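# Fold a napkin diagonally into a flat triangle with two arms

## Task

Fold the napkin diagonally so that one corner lands on the opposite one, giving a flat, low triangle whose three points are fully spread out, flat and pointing away from the fold. The two matched corners must line up to within roughly a thumb's width. The whole napkin must rest on the table and must not touch either arm's base or the hardware that mounts it. It must stay folded on its own, not held there by the robot. The carried corner may be placed or dropped into position. The task fails if the napkin comes free of a gripper while that gripper is moving sideways fast enough to throw it, even if the other gripper catches it. At the end both arms, hands included, must hang free and touch nothing during the final second before the scene is judged, and the scene must actually settle to rest.

## Robot and tools

Robot: two 6-joint arms, left_arm and right_arm, each with a parallel gripper. One scene frame is shared by both. Its origin is on the table top midway between the arms, +x points out over the table, +z points up, and left_arm sits on the +y side. The names left and right refer to the arms, not to sides of any image.

Joint order, used in every row and every per-joint list in results: shoulder, elbow, waist, wrist pitch, wrist yaw, wrist roll. Stated ranges in rad: shoulder 0.000 to 3.142, elbow 0.000 to 3.142, waist -2.618 to 3.054, wrist pitch -1.571 to 1.571, wrist yaw -1.571 to 1.571, wrist roll -2.094 to 2.094. The true limit can sit up to 0.036 rad either side of these.

Row format: one flat list of 14 numbers, each in [-1, 1], always covering both arms even when one stays still. Positions 1-6 are left_arm joint offsets in the order above, position 7 is left_arm opening, positions 8-13 are right_arm offsets, position 14 is right_arm opening. Joint numbers are scaled: 1.0 equals 1.202 rad for the waist, 1.258 for the shoulder, 1.238 for the elbow, 2.073 for wrist pitch, and 2.022 for wrist yaw and wrist roll. They are offsets, not poses. Opening is absolute: +1 fully open (0.094 m pad gap), -1 closed.

execute_actions(actions): a list of actions, run in order. Each action is a table of up to 15 rows, one row per 1/30 s step, lasting 15 steps (0.5 s). A short table repeats its final row. Inside an action, every row's offsets are counted from the joint angles at that action's start, not from the previous row. For the first action of a call, that start is the last reported angles. If an action would drive a joint more than 0.036 rad outward beyond its range, that action is rejected for both arms. If the first action fails that check, or any action is malformed, the whole call does nothing. A joint asked to go past its real end is stopped there and the result may print "joint sent to its limit". If that line is missing, it does not prove there is more room. An empty list just returns the current state and images.

move(target, speed, blocking): target is one 14-number row like above. Its offsets are counted from the Joint positions in the latest result that listed them. All joints travel together along paths lasting 0.5 to 10 s, so the hand traces a curve. Nothing slows for obstacles or the other arm. speed, in rad/s from 0.01 to 2 (default 0.5), caps the joint that has farthest to go. Finger openings are applied at the start. The result adds a move: line giving the ending (done, off_target, moving, held, fault), limits=held or limits=none, and each arm's joint farthest from target. With blocking=false you get control back after 0.5 s. No other motion command is accepted until a result shows the move has ended, so use wait(0) or stop first. Faster moves and targets set deeper past a contact press harder.

wait(seconds, 0 to 10): the arms hold their last command and a running move continues. stop(): brakes a running move, which needs some stopping room, more when fast; the fingers keep moving. zoom_image(camera, region): region [x0,y0,x1,y1] in pixels, at most 504x504, on cam_high, cam_low, cam_left_wrist or cam_right_wrist (all 504x504; the wrist cameras are fisheye). finished_scene(scene): closes the scene given by its number, after the last command has been held, and cannot be undone. Replying without a tool call also ends things.

Motion limits: on each step a joint's target can lead its measured angle by at most 0.202 rad (waist), 0.258 (shoulder), 0.238 (elbow), 0.573 (wrist pitch) and 0.522 (wrist yaw, roll). If the targets would move a gripper more than 70 mm from where it is now, they are all shrunk back. Big changes therefore need several actions, and a motion left unfinished should be commanded again. All-zero offsets can let an arm sag. To hold it, command the offsets back to the wanted angles in the first call of a reply, then zeros, and push further if it still falls short.

Results: a state line per arm with end_effector_position (m) and end_effector_quat_wxyz. The position is the point between the pads, about 1 cm behind the fingertips. It can be off, more so at long reach. Fingers point along the gripper's +z axis and close along its y axis. Also returned: Joint positions and Joint velocities (six joints, then pad gap in m), Joint targets (what the joints are currently being driven to), grip_measured (opening on the command scale, each gripper off by up to about 1 mm), joint torques (carry offsets and noise), camera images, and possibly "joint command not followed" (a clearance check altered targets), FAULT, MOTOR HOT or OVER-TEMPERATURE FAULT lines.

Gripping: command about 0.03 below grip_measured for a firm hold, less for a lighter one. Cloth under 2 mm thick gets less force. Holding loads heats motors: 75 °C warns, 90 °C stops that arm for 10 s, 100 °C makes the arm go limp and drop. The simulation keeps running while you think, and the arms hold the last command.

Avoid: arms striking or pressing each other, releasing the napkin while a gripper is moving sideways quickly, dragging the napkin onto an arm base, hard pushes into the table, and ending with a gripper touching the cloth or table. Lift both arms clear before finishing.

Each tool is called after "Call:" by a JSON object that holds its "api" and its "payload".

## Session

Call:
{"api": "execute_actions", "payload": {"actions": []}}

Scene clock: 0.00 s.
left_arm: end_effector_position=(+0.3538, +0.3678, +0.4057) grip_measured=+1.000 end_effector_quat_wxyz=(+0.705, +0.007, +0.710, +0.001) | right_arm: end_effector_position=(+0.4202, +0.0073, +0.1423) grip_measured=-0.974 end_effector_quat_wxyz=(+0.301, -0.299, +0.900, +0.101)
Joint names: [shoulder, elbow, waist, wrist pitch, wrist yaw, wrist roll]
Joint positions: left_arm=[ 1.036  1.043  0.003 -0.014 -0.004  0.01   0.094] | right_arm=[ 1.787  1.406  0.546 -0.544 -0.036 -0.045  0.001]
Joint velocities: left_arm=[-0.012  0.002 -0.002 -0.051 -0.022 -0.037  0.   ] | right_arm=[-0.002 -0.007  0.017 -0.007 -0.022  0.007  0.   ]
Joint torques (N m, as the arm reports them, + toward a larger angle): no reading
Motor temperatures (°C, as the motors report them): left_arm=[28 26 26 27 27 28] | right_arm=[27 27 30 28 28 27]
Joint targets: left_arm=[1.027 1.057 0.003 -0.003 -0.004 0.008] | right_arm=[1.770 1.420 0.546 -0.534 -0.039 -0.044]

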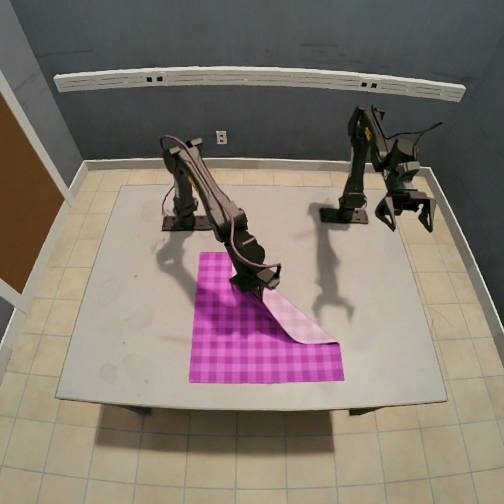

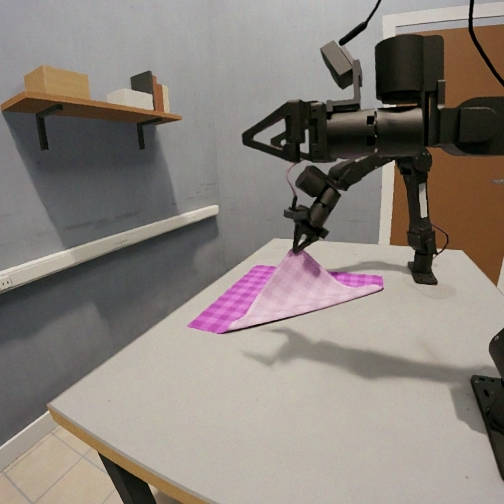

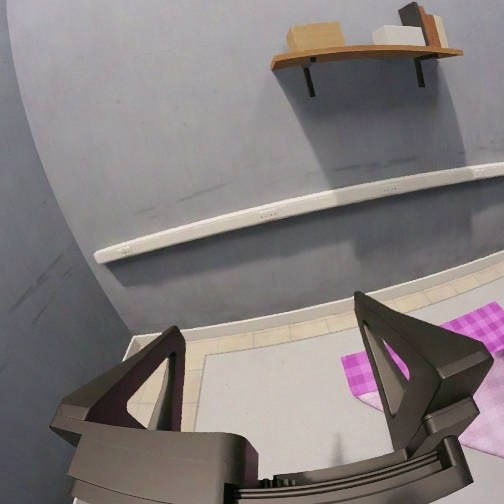

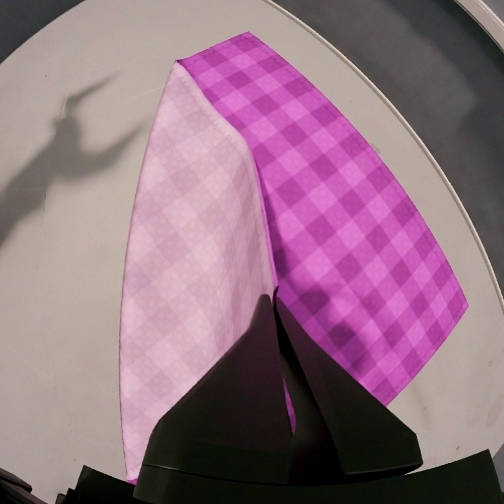

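Call:
{"api": "move", "payload": {"target": [0,0,0,0,0,0,1, 0.08,0.14,-0.17,0,0,0,-1], "speed": 0.15}}

Scene clock: 5.47 s.
left_arm: end_effector_position=(+0.3538, +0.3678, +0.4054) grip_measured=+1.000 end_effector_quat_wxyz=(+0.704, +0.007, +0.710, +0.001) | right_arm: end_effector_position=(+0.4974, -0.0634, +0.1505) grip_measured=-0.974 end_effector_quat_wxyz=(+0.327, -0.207, +0.919, +0.073)
Joint names: [shoulder, elbow, waist, wrist pitch, wrist yaw, wrist roll]
Joint positions: left_arm=[ 1.036  1.043  0.003 -0.015 -0.004  0.01   0.094] | right_arm=[ 1.888  1.544  0.346 -0.545 -0.036 -0.045  0.001]
Joint velocities: left_arm=[ 0.017  0.012  0.017 -0.007  0.037  0.081  0.   ] | right_arm=[-0.002 -0.002  0.007  0.11  -0.037 -0.022  0.001]
Joint torques (N m, as the arm reports them, + toward a larger angle): left_arm=[-2.3   6.52 -0.03  1.59 -0.01 -0.01] | right_arm=[-9.93 11.73 -0.32  1.48 -0.01 -0.02]
Motor temperatures (°C, as the motors report them): left_arm=[28 27 26 29 27 28] | right_arm=[29 29 30 29 28 27]
Joint targets: left_arm=[1.036 1.043 0.003 -0.014 -0.004 0.010] | right_arm=[1.888 1.579 0.342 -0.544 -0.036 -0.045]
move: off_target (right_arm); limits=none; left_arm: farthest joint: the wrist pitch, 0.001 radians from its target (0.000 radians at the start); right_arm: farthest joint: the elbow, 0.035 radians from its target (0.174 radians at the start)

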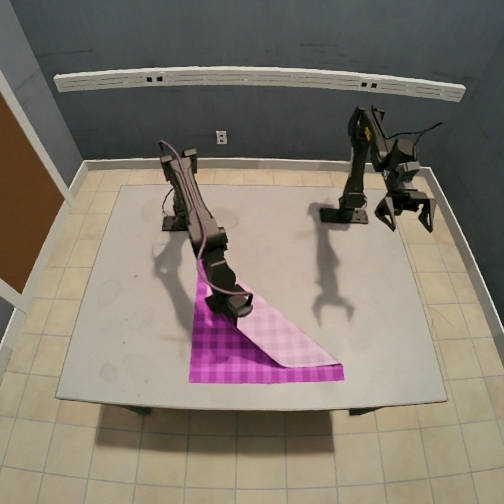

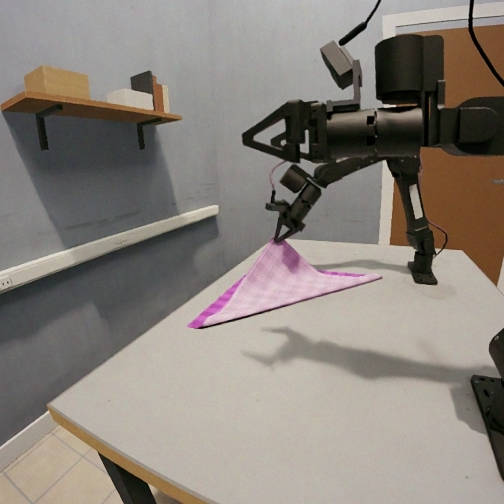

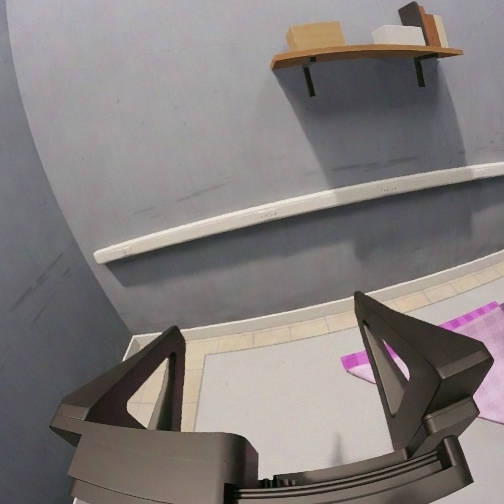

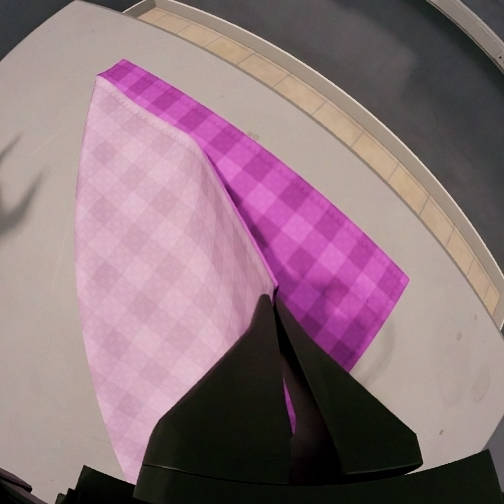

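Call:
{"api": "move", "payload": {"target": [0,0,0,0,0,0,1, 0.245,0.205,-0.12,0,0,0,-1], "speed": 0.15}}

Scene clock: 9.97 s.
left_arm: end_effector_position=(+0.3538, +0.3678, +0.4051) grip_measured=+1.000 end_effector_quat_wxyz=(+0.704, +0.007, +0.710, +0.001) | right_arm: end_effector_position=(+0.5689, -0.1179, +0.0746) grip_measured=-0.974 end_effector_quat_wxyz=(+0.285, -0.144, +0.947, +0.046)
Joint names: [shoulder, elbow, waist, wrist pitch, wrist yaw, wrist roll]
Joint positions: left_arm=[ 1.036  1.043  0.003 -0.016 -0.004  0.01   0.094] | right_arm=[ 2.202  1.762  0.208 -0.547 -0.036 -0.045  0.001]
Joint velocities: left_arm=[ 0.007  0.007  0.002 -0.051 -0.037 -0.051  0.   ] | right_arm=[ 0.007 -0.007  0.012  0.051 -0.022 -0.081 -0.001]
Joint torques (N m, as the arm reports them, + toward a larger angle): left_arm=[-2.19  6.47 -0.02  1.62  0.01  0.01] | right_arm=[-12.79  11.56  -0.5    1.33   0.    -0.02]
Motor temperatures (°C, as the motors report them): left_arm=[28 27 26 30 27 28] | right_arm=[30 29 30 29 28 27]
Joint targets: left_arm=[1.036 1.043 0.003 -0.015 -0.004 0.010] | right_arm=[2.196 1.798 0.202 -0.545 -0.036 -0.045]
move: off_target (right_arm); limits=none; left_arm: farthest joint: the wrist pitch, 0.001 radians from its target (0.000 radians at the start); right_arm: farthest joint: the elbow, 0.036 radians from its target (0.254 radians at the start)

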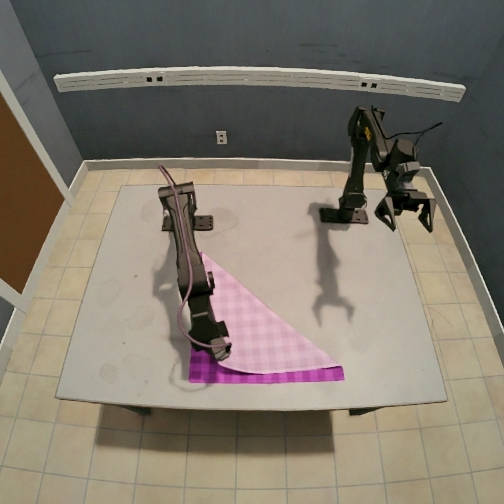

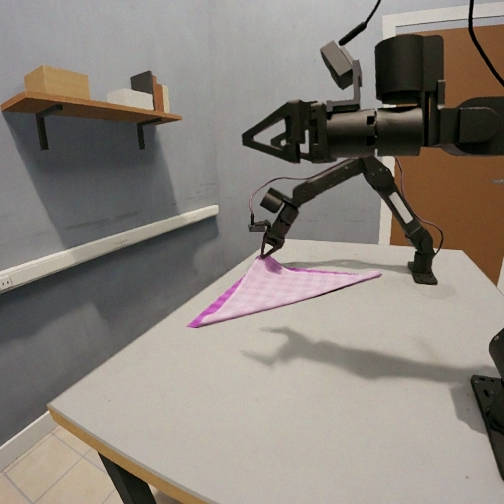

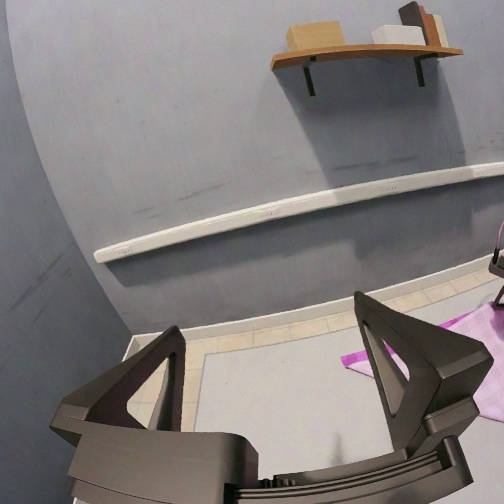

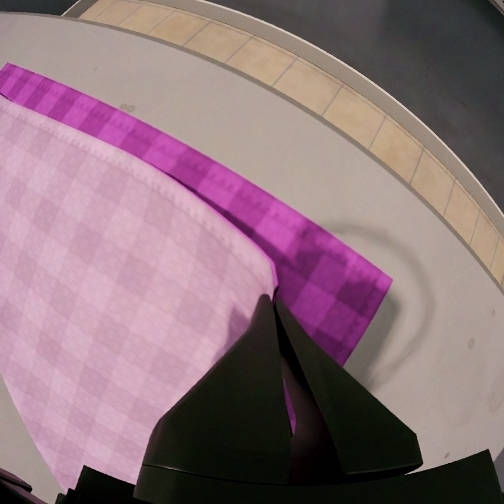

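Call:
{"api": "move", "payload": {"target": [0,0,0,0,0,0,1, 0.078,0.142,-0.084,0,0,0,-1], "speed": 0.12}}

Call:
{"api": "zoom_image", "payload": {"camera": "cam_high", "region": [150, 230, 370, 410]}}

Scene clock: 13.73 s.
left_arm: end_effector_position=(+0.3538, +0.3678, +0.4048) grip_measured=+1.000 end_effector_quat_wxyz=(+0.703, +0.007, +0.711, +0.001) | right_arm: end_effector_position=(+0.6104, -0.1657, +0.0737) grip_measured=-0.974 end_effector_quat_wxyz=(+0.306, -0.098, +0.946, +0.033)
Joint names: [shoulder, elbow, waist, wrist pitch, wrist yaw, wrist roll]
Joint positions: left_arm=[ 1.036  1.043  0.003 -0.017 -0.004  0.01   0.094] | right_arm=[ 2.302  1.903  0.112 -0.547 -0.036 -0.045  0.001]
Joint velocities: left_arm=[-0.007 -0.022 -0.022 -0.007 -0.007  0.051  0.   ] | right_arm=[-0.002  0.002 -0.012 -0.022  0.007 -0.022  0.   ]
Joint torques (N m, as the arm reports them, + toward a larger angle): left_arm=[-2.31  6.5  -0.04  1.61  0.01  0.01] | right_arm=[-13.35  11.58  -0.49   1.39   0.    -0.02]
Motor temperatures (°C, as the motors report them): left_arm=[28 28 26 30 27 28] | right_arm=[32 30 30 30 28 27]
Joint targets: left_arm=[1.036 1.043 0.003 -0.016 -0.004 0.010] | right_arm=[2.300 1.938 0.107 -0.547 -0.036 -0.045]
move: off_target (right_arm); limits=none; left_arm: farthest joint: the wrist pitch, 0.001 radians from its target (0.000 radians at the start); right_arm: farthest joint: the elbow, 0.035 radians from its target (0.176 radians at the start)

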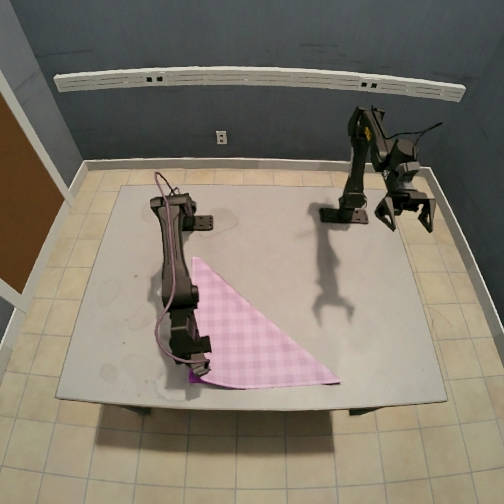

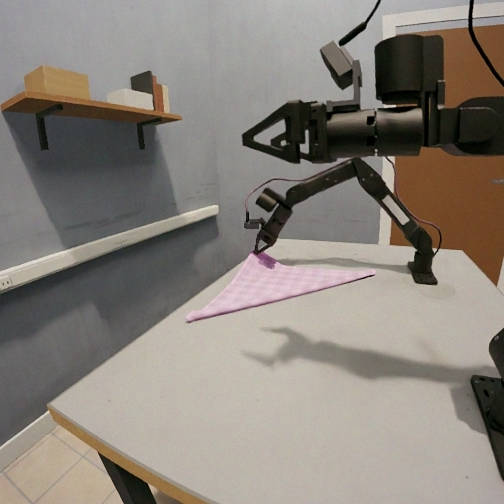

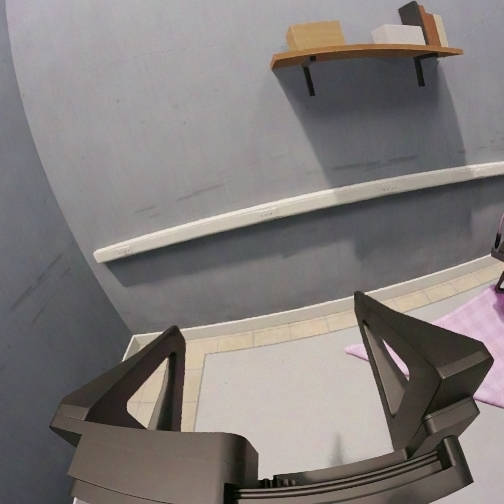

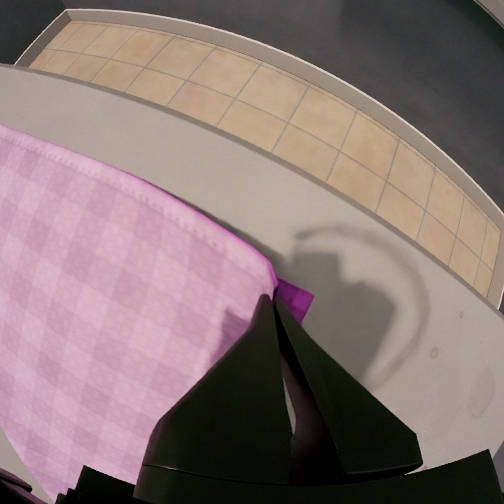

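Region (150, 230, 370, 410) of cam_high's 504x504 image, scaled by 2.291, with more detail than that image has; it fills the top 412 rows of this view, and the rest is white.

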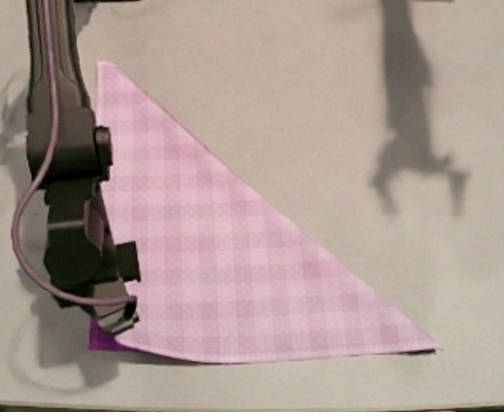

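Call:
{"api": "move", "payload": {"target": [0,0,0,0,0,0,1, 0.056,0.028,-0.004,0,0,0,-1], "speed": 0.08}}

Call:
{"api": "zoom_image", "payload": {"camera": "cam_high", "region": [150, 230, 370, 410]}}

Scene clock: 16.30 s.
left_arm: end_effector_position=(+0.3538, +0.3678, +0.4045) grip_measured=+1.000 end_effector_quat_wxyz=(+0.703, +0.007, +0.711, +0.001) | right_arm: end_effector_position=(+0.6054, -0.1665, +0.0301) grip_measured=-0.974 end_effector_quat_wxyz=(+0.269, -0.099, +0.958, +0.031)
Joint names: [shoulder, elbow, waist, wrist pitch, wrist yaw, wrist roll]
Joint positions: left_arm=[ 1.036  1.043  0.003 -0.018 -0.004  0.01   0.094] | right_arm=[ 2.379  1.903  0.112 -0.547 -0.036 -0.045  0.001]
Joint velocities: left_arm=[ 0.002 -0.002  0.007  0.007 -0.022 -0.037  0.   ] | right_arm=[-0.002  0.007  0.002  0.037 -0.095 -0.037 -0.   ]
Joint torques (N m, as the arm reports them, + toward a larger angle): left_arm=[-2.26  6.4   0.03  1.62  0.01  0.03] | right_arm=[-13.94  11.41  -0.45   1.26   0.    -0.02]
Motor temperatures (°C, as the motors report them): left_arm=[28 28 26 31 27 28] | right_arm=[33 30 30 30 28 27]
Joint targets: left_arm=[1.036 1.043 0.003 -0.017 -0.004 0.010] | right_arm=[2.373 1.938 0.107 -0.547 -0.036 -0.045]
move: off_target (right_arm); limits=none; left_arm: farthest joint: the wrist pitch, 0.001 radians from its target (0.000 radians at the start); right_arm: farthest joint: the elbow, 0.035 radians from its target (0.035 radians at the start)

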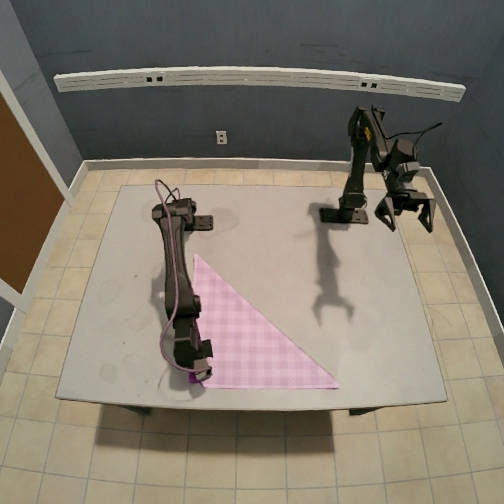

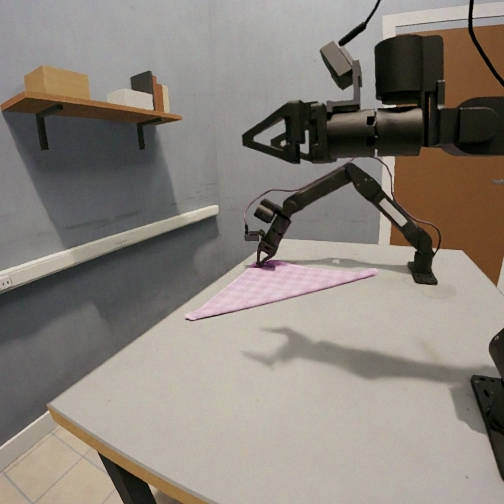

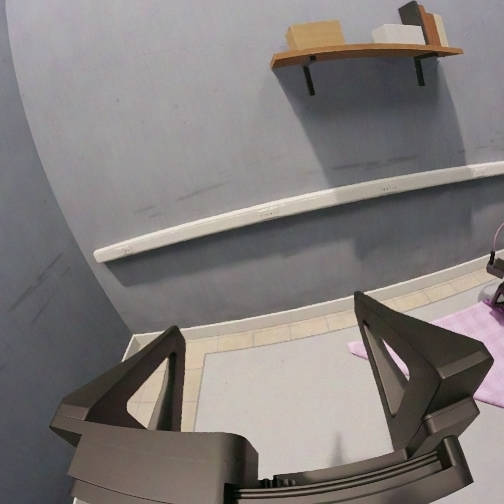

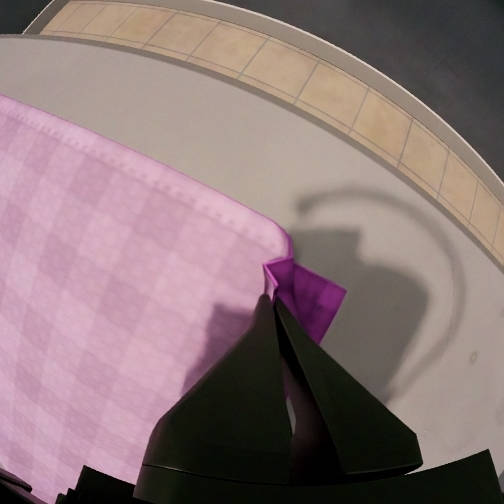

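Region (150, 230, 370, 410) of cam_high's 504x504 image, scaled by 2.291, with more detail than that image has; it fills the top 412 rows of this view, and the rest is white.

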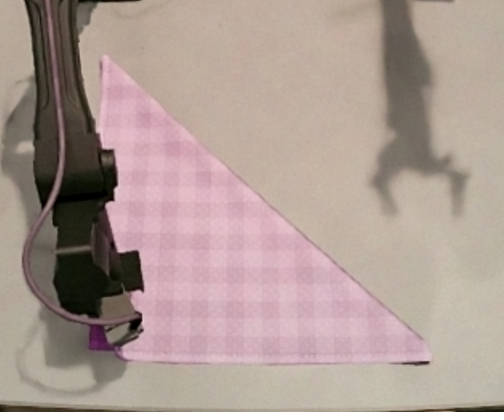

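Call:
{"api": "move", "payload": {"target": [0,0,0,0,0,0,1, -0.33,-0.21,0.15,0,0,0,-1], "speed": 0.2}}

Call:
{"api": "zoom_image", "payload": {"camera": "cam_high", "region": [150, 230, 370, 410]}}

Scene clock: 20.57 s.
left_arm: end_effector_position=(+0.3538, +0.3678, +0.4043) grip_measured=+1.000 end_effector_quat_wxyz=(+0.703, +0.007, +0.712, +0.001) | right_arm: end_effector_position=(+0.5326, -0.0834, +0.1391) grip_measured=-0.974 end_effector_quat_wxyz=(+0.327, -0.180, +0.926, +0.063)
Joint names: [shoulder, elbow, waist, wrist pitch, wrist yaw, wrist roll]
Joint positions: left_arm=[ 1.036  1.043  0.003 -0.019 -0.004  0.01   0.094] | right_arm=[ 1.995  1.65   0.287 -0.547 -0.035 -0.045  0.001]
Joint velocities: left_arm=[-0.002  0.002 -0.002 -0.051 -0.007  0.037  0.   ] | right_arm=[-0.007 -0.027  0.007 -0.022 -0.037 -0.037 -0.001]
Joint torques (N m, as the arm reports them, + toward a larger angle): left_arm=[-2.23  6.44 -0.06  1.62  0.01 -0.01] | right_arm=[-13.32   8.16   0.54   1.46   0.    -0.02]
Motor temperatures (°C, as the motors report them): left_arm=[28 28 26 31 27 28] | right_arm=[34 30 30 30 28 27]
Joint targets: left_arm=[1.036 1.043 0.003 -0.018 -0.004 0.010] | right_arm=[1.963 1.643 0.292 -0.547 -0.036 -0.045]
move: off_target (right_arm); limits=none; left_arm: farthest joint: the wrist pitch, 0.001 radians from its target (0.000 radians at the start); right_arm: farthest joint: the shoulder, 0.031 radians from its target (0.415 radians at the start)

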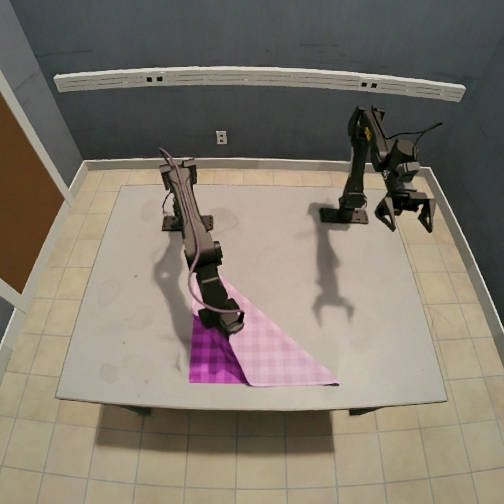

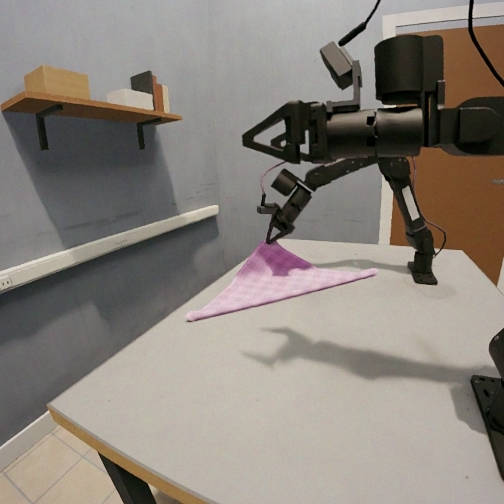

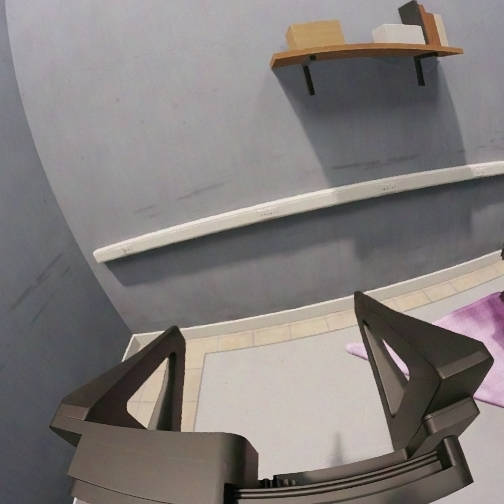

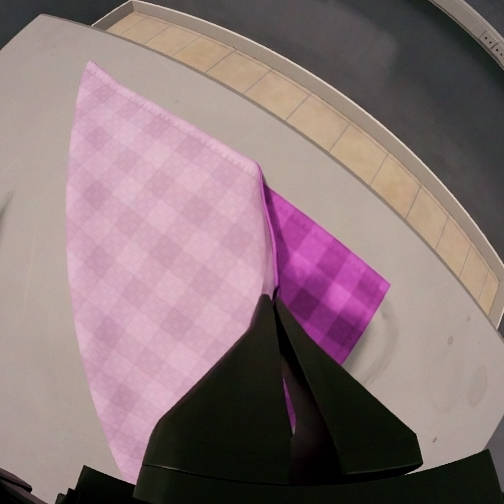

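Region (150, 230, 370, 410) of cam_high's 504x504 image, scaled by 2.291, with more detail than that image has; it fills the top 412 rows of this view, and the rest is white.

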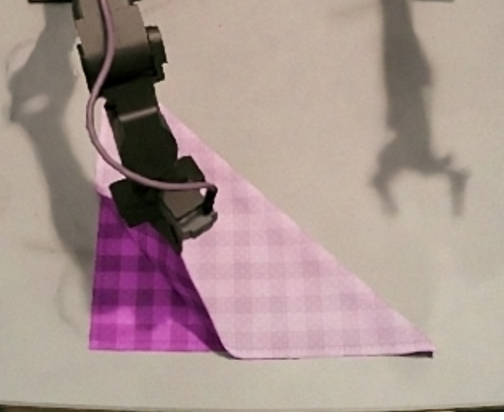

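Call:
{"api": "move", "payload": {"target": [0,0,0,0,0,0,1, -0.37,-0.164,0.30,0,0,0,-1], "speed": 0.2}}

Call:
{"api": "zoom_image", "payload": {"camera": "cam_high", "region": [150, 230, 370, 410]}}

Scene clock: 25.67 s.
left_arm: end_effector_position=(+0.3538, +0.3678, +0.4040) grip_measured=+1.000 end_effector_quat_wxyz=(+0.702, +0.007, +0.712, +0.001) | right_arm: end_effector_position=(+0.3838, +0.0360, +0.2647) grip_measured=-0.974 end_effector_quat_wxyz=(+0.415, -0.326, +0.836, +0.153)
Joint names: [shoulder, elbow, waist, wrist pitch, wrist yaw, wrist roll]
Joint positions: left_arm=[ 1.036  1.043  0.003 -0.02  -0.004  0.01   0.094] | right_arm=[ 1.559  1.452  0.642 -0.548 -0.035 -0.045  0.001]
Joint velocities: left_arm=[-0.002 -0.002  0.022  0.037 -0.081 -0.051  0.   ] | right_arm=[ 0.002  0.007 -0.002 -0.007 -0.022  0.081 -0.001]
Joint torques (N m, as the arm reports them, + toward a larger angle): left_arm=[-2.28  6.45  0.    1.61  0.02  0.02] | right_arm=[-9.28  8.49  0.6   1.75 -0.01 -0.02]
Motor temperatures (°C, as the motors report them): left_arm=[28 28 26 32 27 28] | right_arm=[35 30 30 31 28 27]
Joint targets: left_arm=[1.036 1.043 0.003 -0.019 -0.004 0.010] | right_arm=[1.530 1.447 0.647 -0.547 -0.036 -0.045]
move: off_target (right_arm); limits=none; left_arm: farthest joint: the wrist pitch, 0.001 radians from its target (0.000 radians at the start); right_arm: farthest joint: the shoulder, 0.029 radians from its target (0.466 radians at the start)

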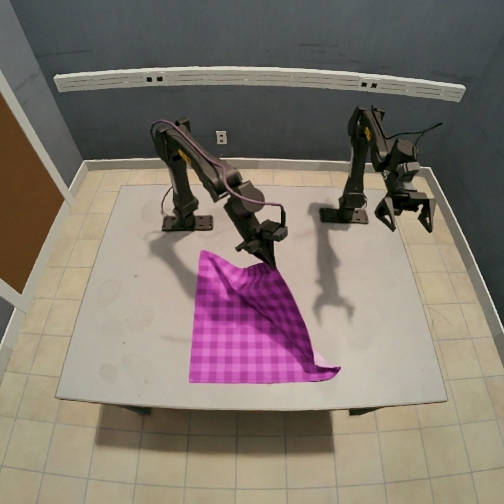

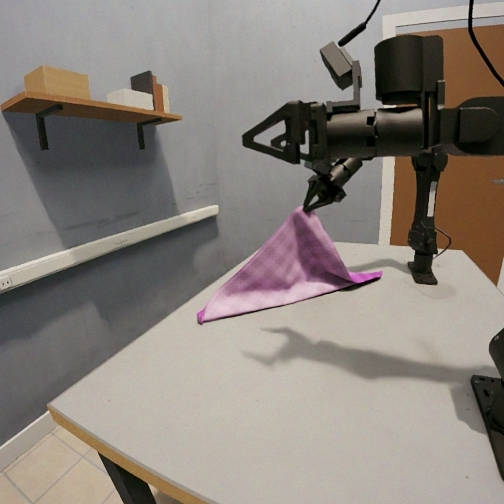

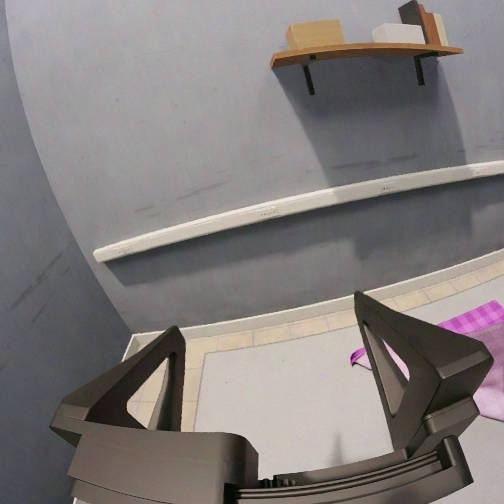

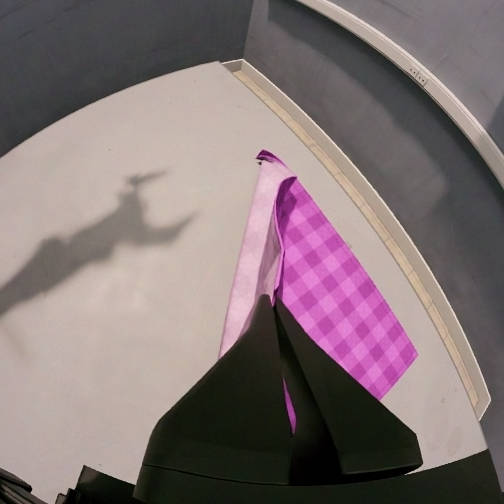

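Region (150, 230, 370, 410) of cam_high's 504x504 image, scaled by 2.291, with more detail than that image has; it fills the top 412 rows of this view, and the rest is white.

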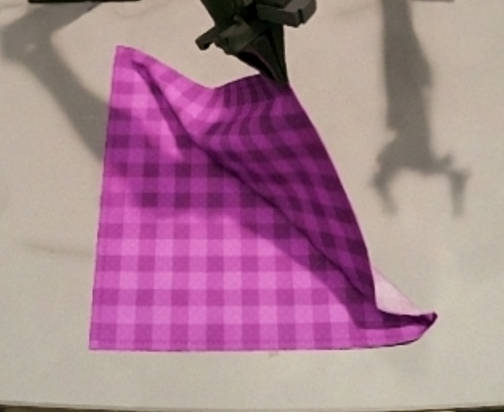

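Call:
{"api": "move", "payload": {"target": [0,0,0,0,0,0,1, 0.14,0.063,0.196,0,0,0,-1], "speed": 0.2}}

Call:
{"api": "zoom_image", "payload": {"camera": "cam_high", "region": [150, 230, 370, 410]}}

Scene clock: 29.17 s.
left_arm: end_effector_position=(+0.3538, +0.3678, +0.4037) grip_measured=+1.000 end_effector_quat_wxyz=(+0.702, +0.007, +0.712, +0.001) | right_arm: end_effector_position=(+0.3220, +0.1309, +0.2002) grip_measured=-0.974 end_effector_quat_wxyz=(+0.337, -0.432, +0.818, +0.174)
Joint names: [shoulder, elbow, waist, wrist pitch, wrist yaw, wrist roll]
Joint positions: left_arm=[ 1.036  1.043  0.003 -0.022 -0.004  0.01   0.094] | right_arm=[ 1.739  1.493  0.874 -0.549 -0.035 -0.045  0.001]
Joint velocities: left_arm=[-0.017  0.017 -0.002 -0.007 -0.007 -0.066  0.   ] | right_arm=[ 0.017  0.012  0.002  0.066 -0.007 -0.051  0.001]
Joint torques (N m, as the arm reports them, + toward a larger angle): left_arm=[-2.27  6.37 -0.06  1.61  0.01  0.02] | right_arm=[-9.03 12.01  0.35  1.61  0.   -0.02]
Motor temperatures (°C, as the motors report them): left_arm=[28 29 26 32 27 28] | right_arm=[35 30 30 31 28 27]
Joint targets: left_arm=[1.036 1.043 0.003 -0.020 -0.004 0.010] | right_arm=[1.735 1.530 0.878 -0.548 -0.035 -0.045]
move: off_target (right_arm); limits=none; left_arm: farthest joint: the wrist pitch, 0.002 radians from its target (0.000 radians at the start); right_arm: farthest joint: the elbow, 0.037 radians from its target (0.078 radians at the start)

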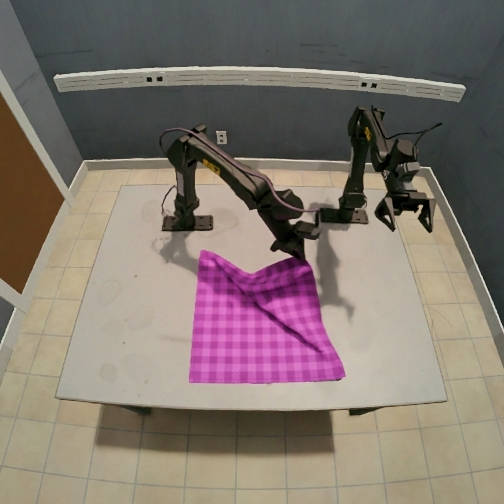

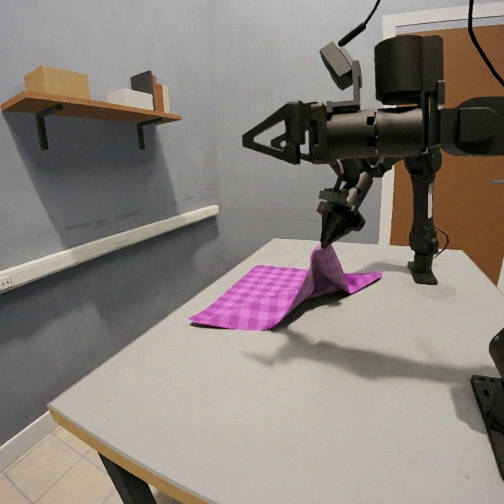

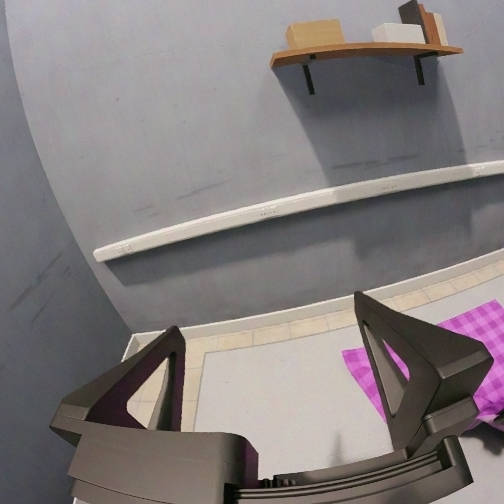

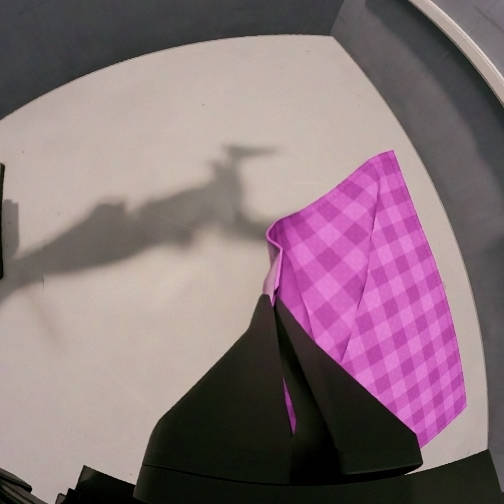

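Region (150, 230, 370, 410) of cam_high's 504x504 image, scaled by 2.291, with more detail than that image has; it fills the top 412 rows of this view, and the rest is white.

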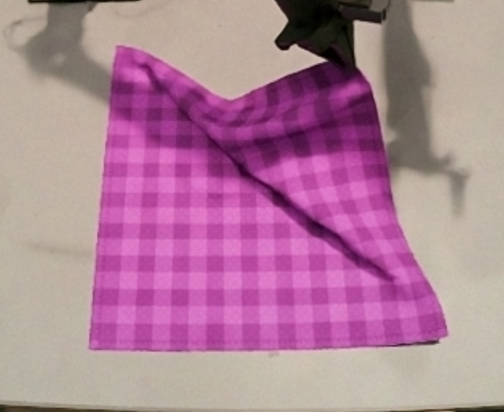

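Call:
{"api": "move", "payload": {"target": [0,0,0,0,0,0,1, 0.078,0.03,0.11,0,0,0,-1], "speed": 0.2}}

Call:
{"api": "zoom_image", "payload": {"camera": "cam_high", "region": [150, 230, 370, 410]}}

Scene clock: 31.57 s.
left_arm: end_effector_position=(+0.3538, +0.3678, +0.4034) grip_measured=+1.000 end_effector_quat_wxyz=(+0.701, +0.007, +0.713, +0.001) | right_arm: end_effector_position=(+0.2720, +0.1706, +0.1515) grip_measured=-0.974 end_effector_quat_wxyz=(+0.282, -0.493, +0.805, +0.172)
Joint names: [shoulder, elbow, waist, wrist pitch, wrist yaw, wrist roll]
Joint positions: left_arm=[ 1.036  1.043  0.003 -0.023 -0.004  0.01   0.094] | right_arm=[ 1.842  1.493  1.003 -0.549 -0.034 -0.045  0.001]
Joint velocities: left_arm=[-0.002 -0.007 -0.007 -0.007  0.022 -0.051  0.   ] | right_arm=[-0.002 -0.007 -0.012  0.007  0.022  0.037  0.001]
Joint torques (N m, as the arm reports them, + toward a larger angle): left_arm=[-2.32  6.44  0.    1.59  0.   -0.02] | right_arm=[-9.9  11.94  0.34  1.46  0.   -0.02]
Motor temperatures (°C, as the motors report them): left_arm=[28 29 26 32 27 28] | right_arm=[34 31 30 31 28 27]
Joint targets: left_arm=[1.036 1.043 0.003 -0.021 -0.004 0.010] | right_arm=[1.837 1.530 1.006 -0.549 -0.035 -0.045]
move: off_target (right_arm); limits=none; left_arm: farthest joint: the wrist pitch, 0.001 radians from its target (0.000 radians at the start); right_arm: farthest joint: the elbow, 0.037 radians from its target (0.037 radians at the start)

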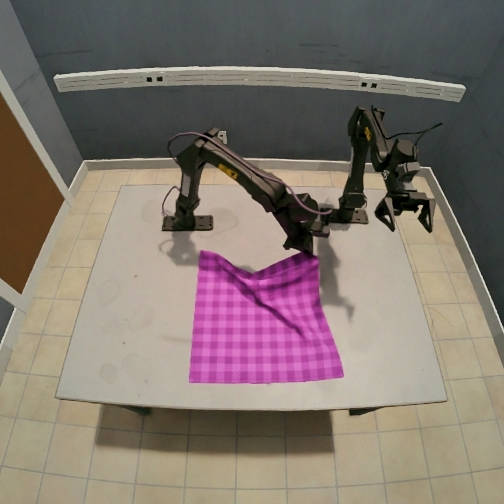

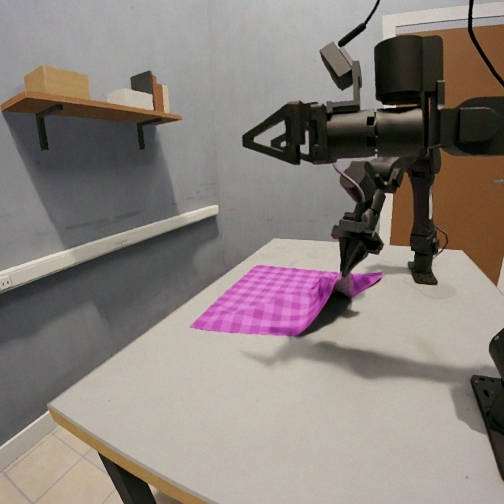

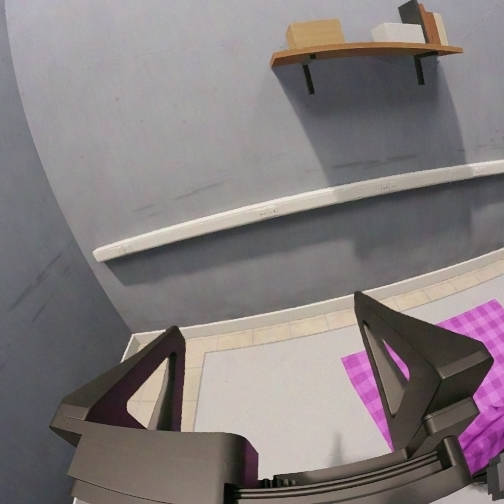

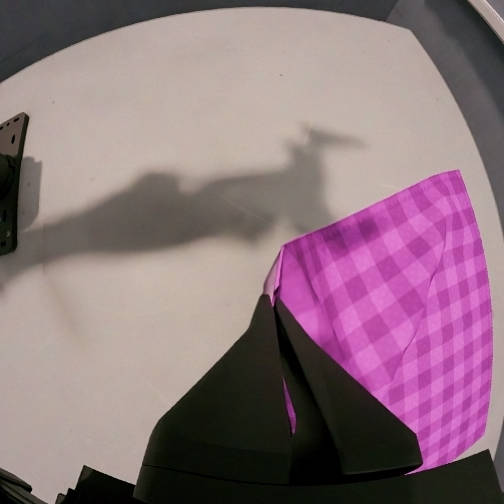

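Region (150, 230, 370, 410) of cam_high's 504x504 image, scaled by 2.291, with more detail than that image has; it fills the top 412 rows of this view, and the rest is white.

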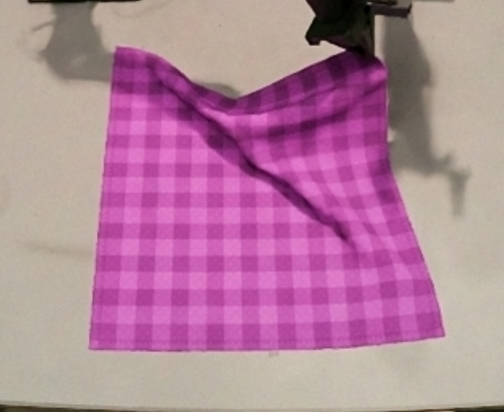

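Call:
{"api": "move", "payload": {"target": [0,0,0,0,0,0,1, 0.035,0.07,-0.55,0,0,0,-1], "speed": 0.25}}

Call:
{"api": "move", "payload": {"target": [0,0,0,0,0,0,1, 0.26,0.205,-0.12,0,0,0,-1], "speed": 0.2}}

Call:
{"api": "zoom_image", "payload": {"camera": "cam_high", "region": [150, 230, 370, 410]}}

Scene clock: 38.27 s.
left_arm: end_effector_position=(+0.3538, +0.3678, +0.4030) grip_measured=+1.000 end_effector_quat_wxyz=(+0.701, +0.007, +0.713, +0.001) | right_arm: end_effector_position=(+0.4976, -0.0654, +0.1516) grip_measured=-0.974 end_effector_quat_wxyz=(+0.327, -0.205, +0.920, +0.071)
Joint names: [shoulder, elbow, waist, wrist pitch, wrist yaw, wrist roll]
Joint positions: left_arm=[ 1.036  1.043  0.003 -0.024 -0.004  0.01   0.094] | right_arm=[ 1.885  1.545  0.343 -0.549 -0.033 -0.045  0.001]
Joint velocities: left_arm=[-0.007 -0.007 -0.002 -0.066 -0.022 -0.022  0.   ] | right_arm=[-0.017 -0.007  0.012  0.007  0.007 -0.007  0.   ]
Joint torques (N m, as the arm reports them, + toward a larger angle): left_arm=[-2.26  6.42 -0.05  1.6  -0.01  0.01] | right_arm=[-9.88 11.72 -0.04  1.47 -0.02 -0.02]
Motor temperatures (°C, as the motors report them): left_arm=[28 29 26 33 27 28] | right_arm=[34 31 30 31 28 27]
Joint targets: left_arm=[1.036 1.043 0.003 -0.023 -0.004 0.010] | right_arm=[1.886 1.580 0.342 -0.549 -0.034 -0.045]
move: off_target (right_arm); limits=none; left_arm: farthest joint: the wrist pitch, 0.001 radians from its target (0.000 radians at the start); right_arm: farthest joint: the elbow, 0.034 radians from its target (0.087 radians at the start)

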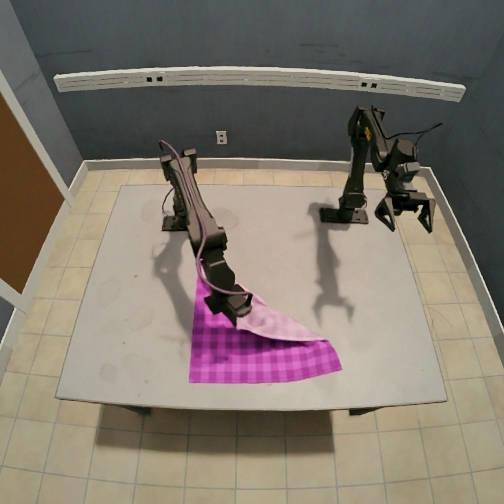

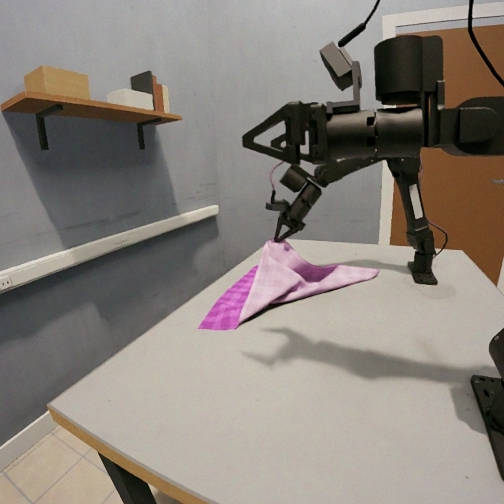

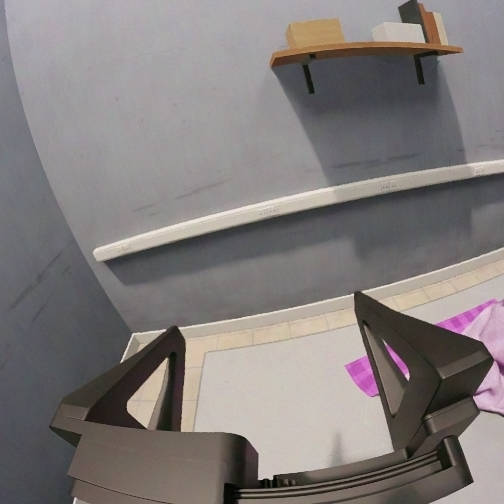

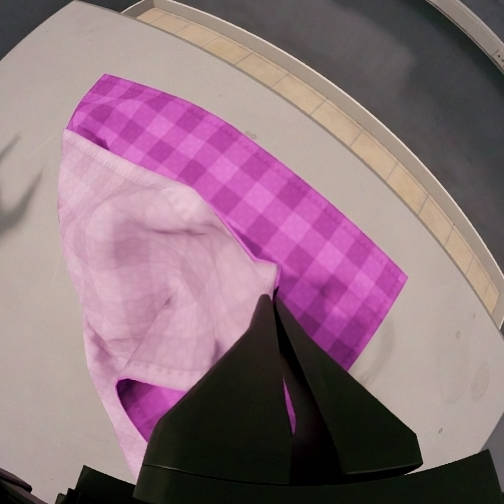

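Scene clock: 40.30 s.
left_arm: end_effector_position=(+0.3538, +0.3678, +0.4027) grip_measured=+1.000 end_effector_quat_wxyz=(+0.700, +0.007, +0.714, +0.001) | right_arm: end_effector_position=(+0.5682, -0.1205, +0.0647) grip_measured=-0.974 end_effector_quat_wxyz=(+0.275, -0.142, +0.950, +0.043)
Joint names: [shoulder, elbow, waist, wrist pitch, wrist yaw, wrist roll]
Joint positions: left_arm=[ 1.036  1.043  0.003 -0.025 -0.004  0.01   0.094] | right_arm=[ 2.22   1.763  0.204 -0.55  -0.033 -0.045  0.001]
Joint velocities: left_arm=[-0.012 -0.002  0.002 -0.037 -0.022 -0.081  0.   ] | right_arm=[-0.002 -0.002  0.002  0.037 -0.007 -0.022 -0.001]
Joint torques (N m, as the arm reports them, + toward a larger angle): left_arm=[-2.27  6.41  0.04  1.61  0.02  0.  ] | right_arm=[-13.05  11.57  -0.47   1.3   -0.01  -0.02]
Motor temperatures (°C, as the motors report them): left_arm=[28 29 26 33 27 28] | right_arm=[34 31 30 31 28 27]
Joint targets: left_arm=[1.036 1.043 0.003 -0.024 -0.004 0.010] | right_arm=[2.212 1.799 0.199 -0.550 -0.033 -0.045]
move: off_target (right_arm); limits=none; left_arm: farthest joint: the wrist pitch, 0.001 radians from its target (0.000 radians at the start); right_arm: farthest joint: the elbow, 0.036 radians from its target (0.254 radians at the start)

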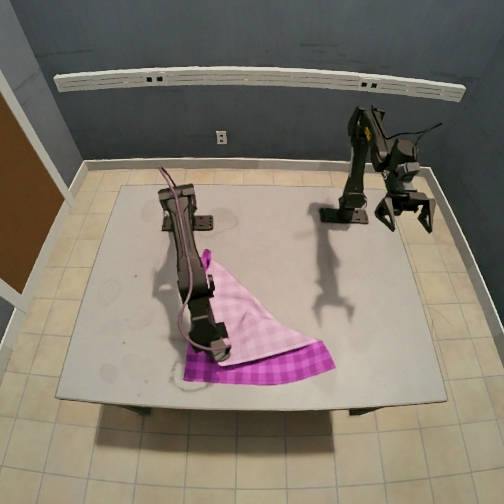

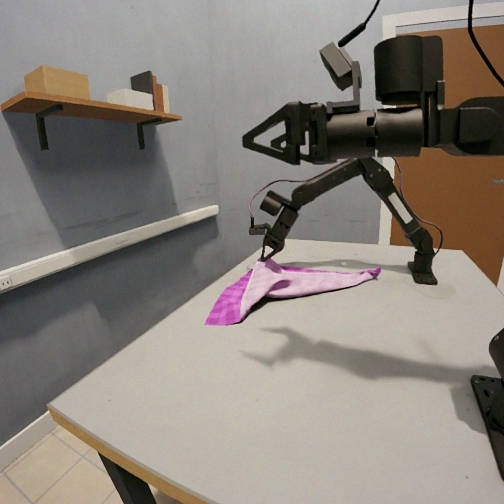

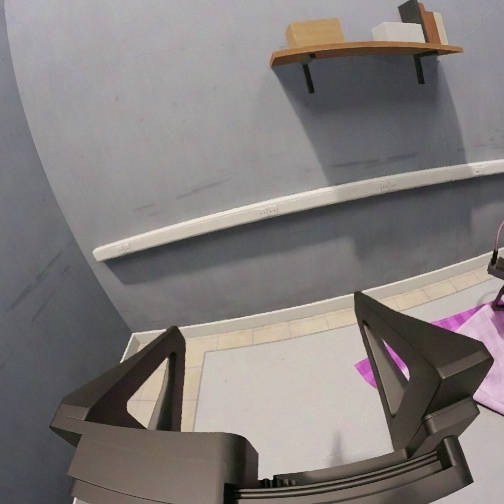

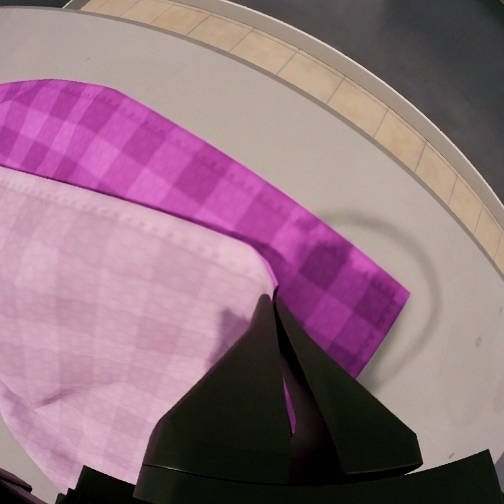

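Region (150, 230, 370, 410) of cam_high's 504x504 image, scaled by 2.291, with more detail than that image has; it fills the top 412 rows of this view, and the rest is white.

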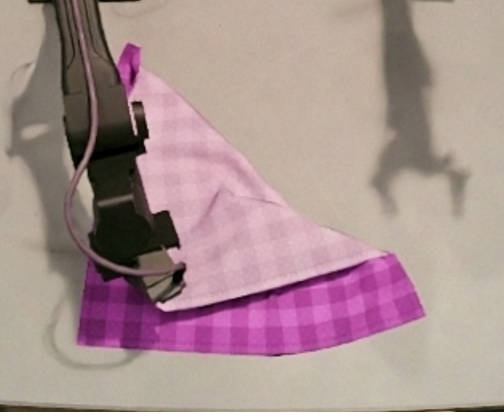

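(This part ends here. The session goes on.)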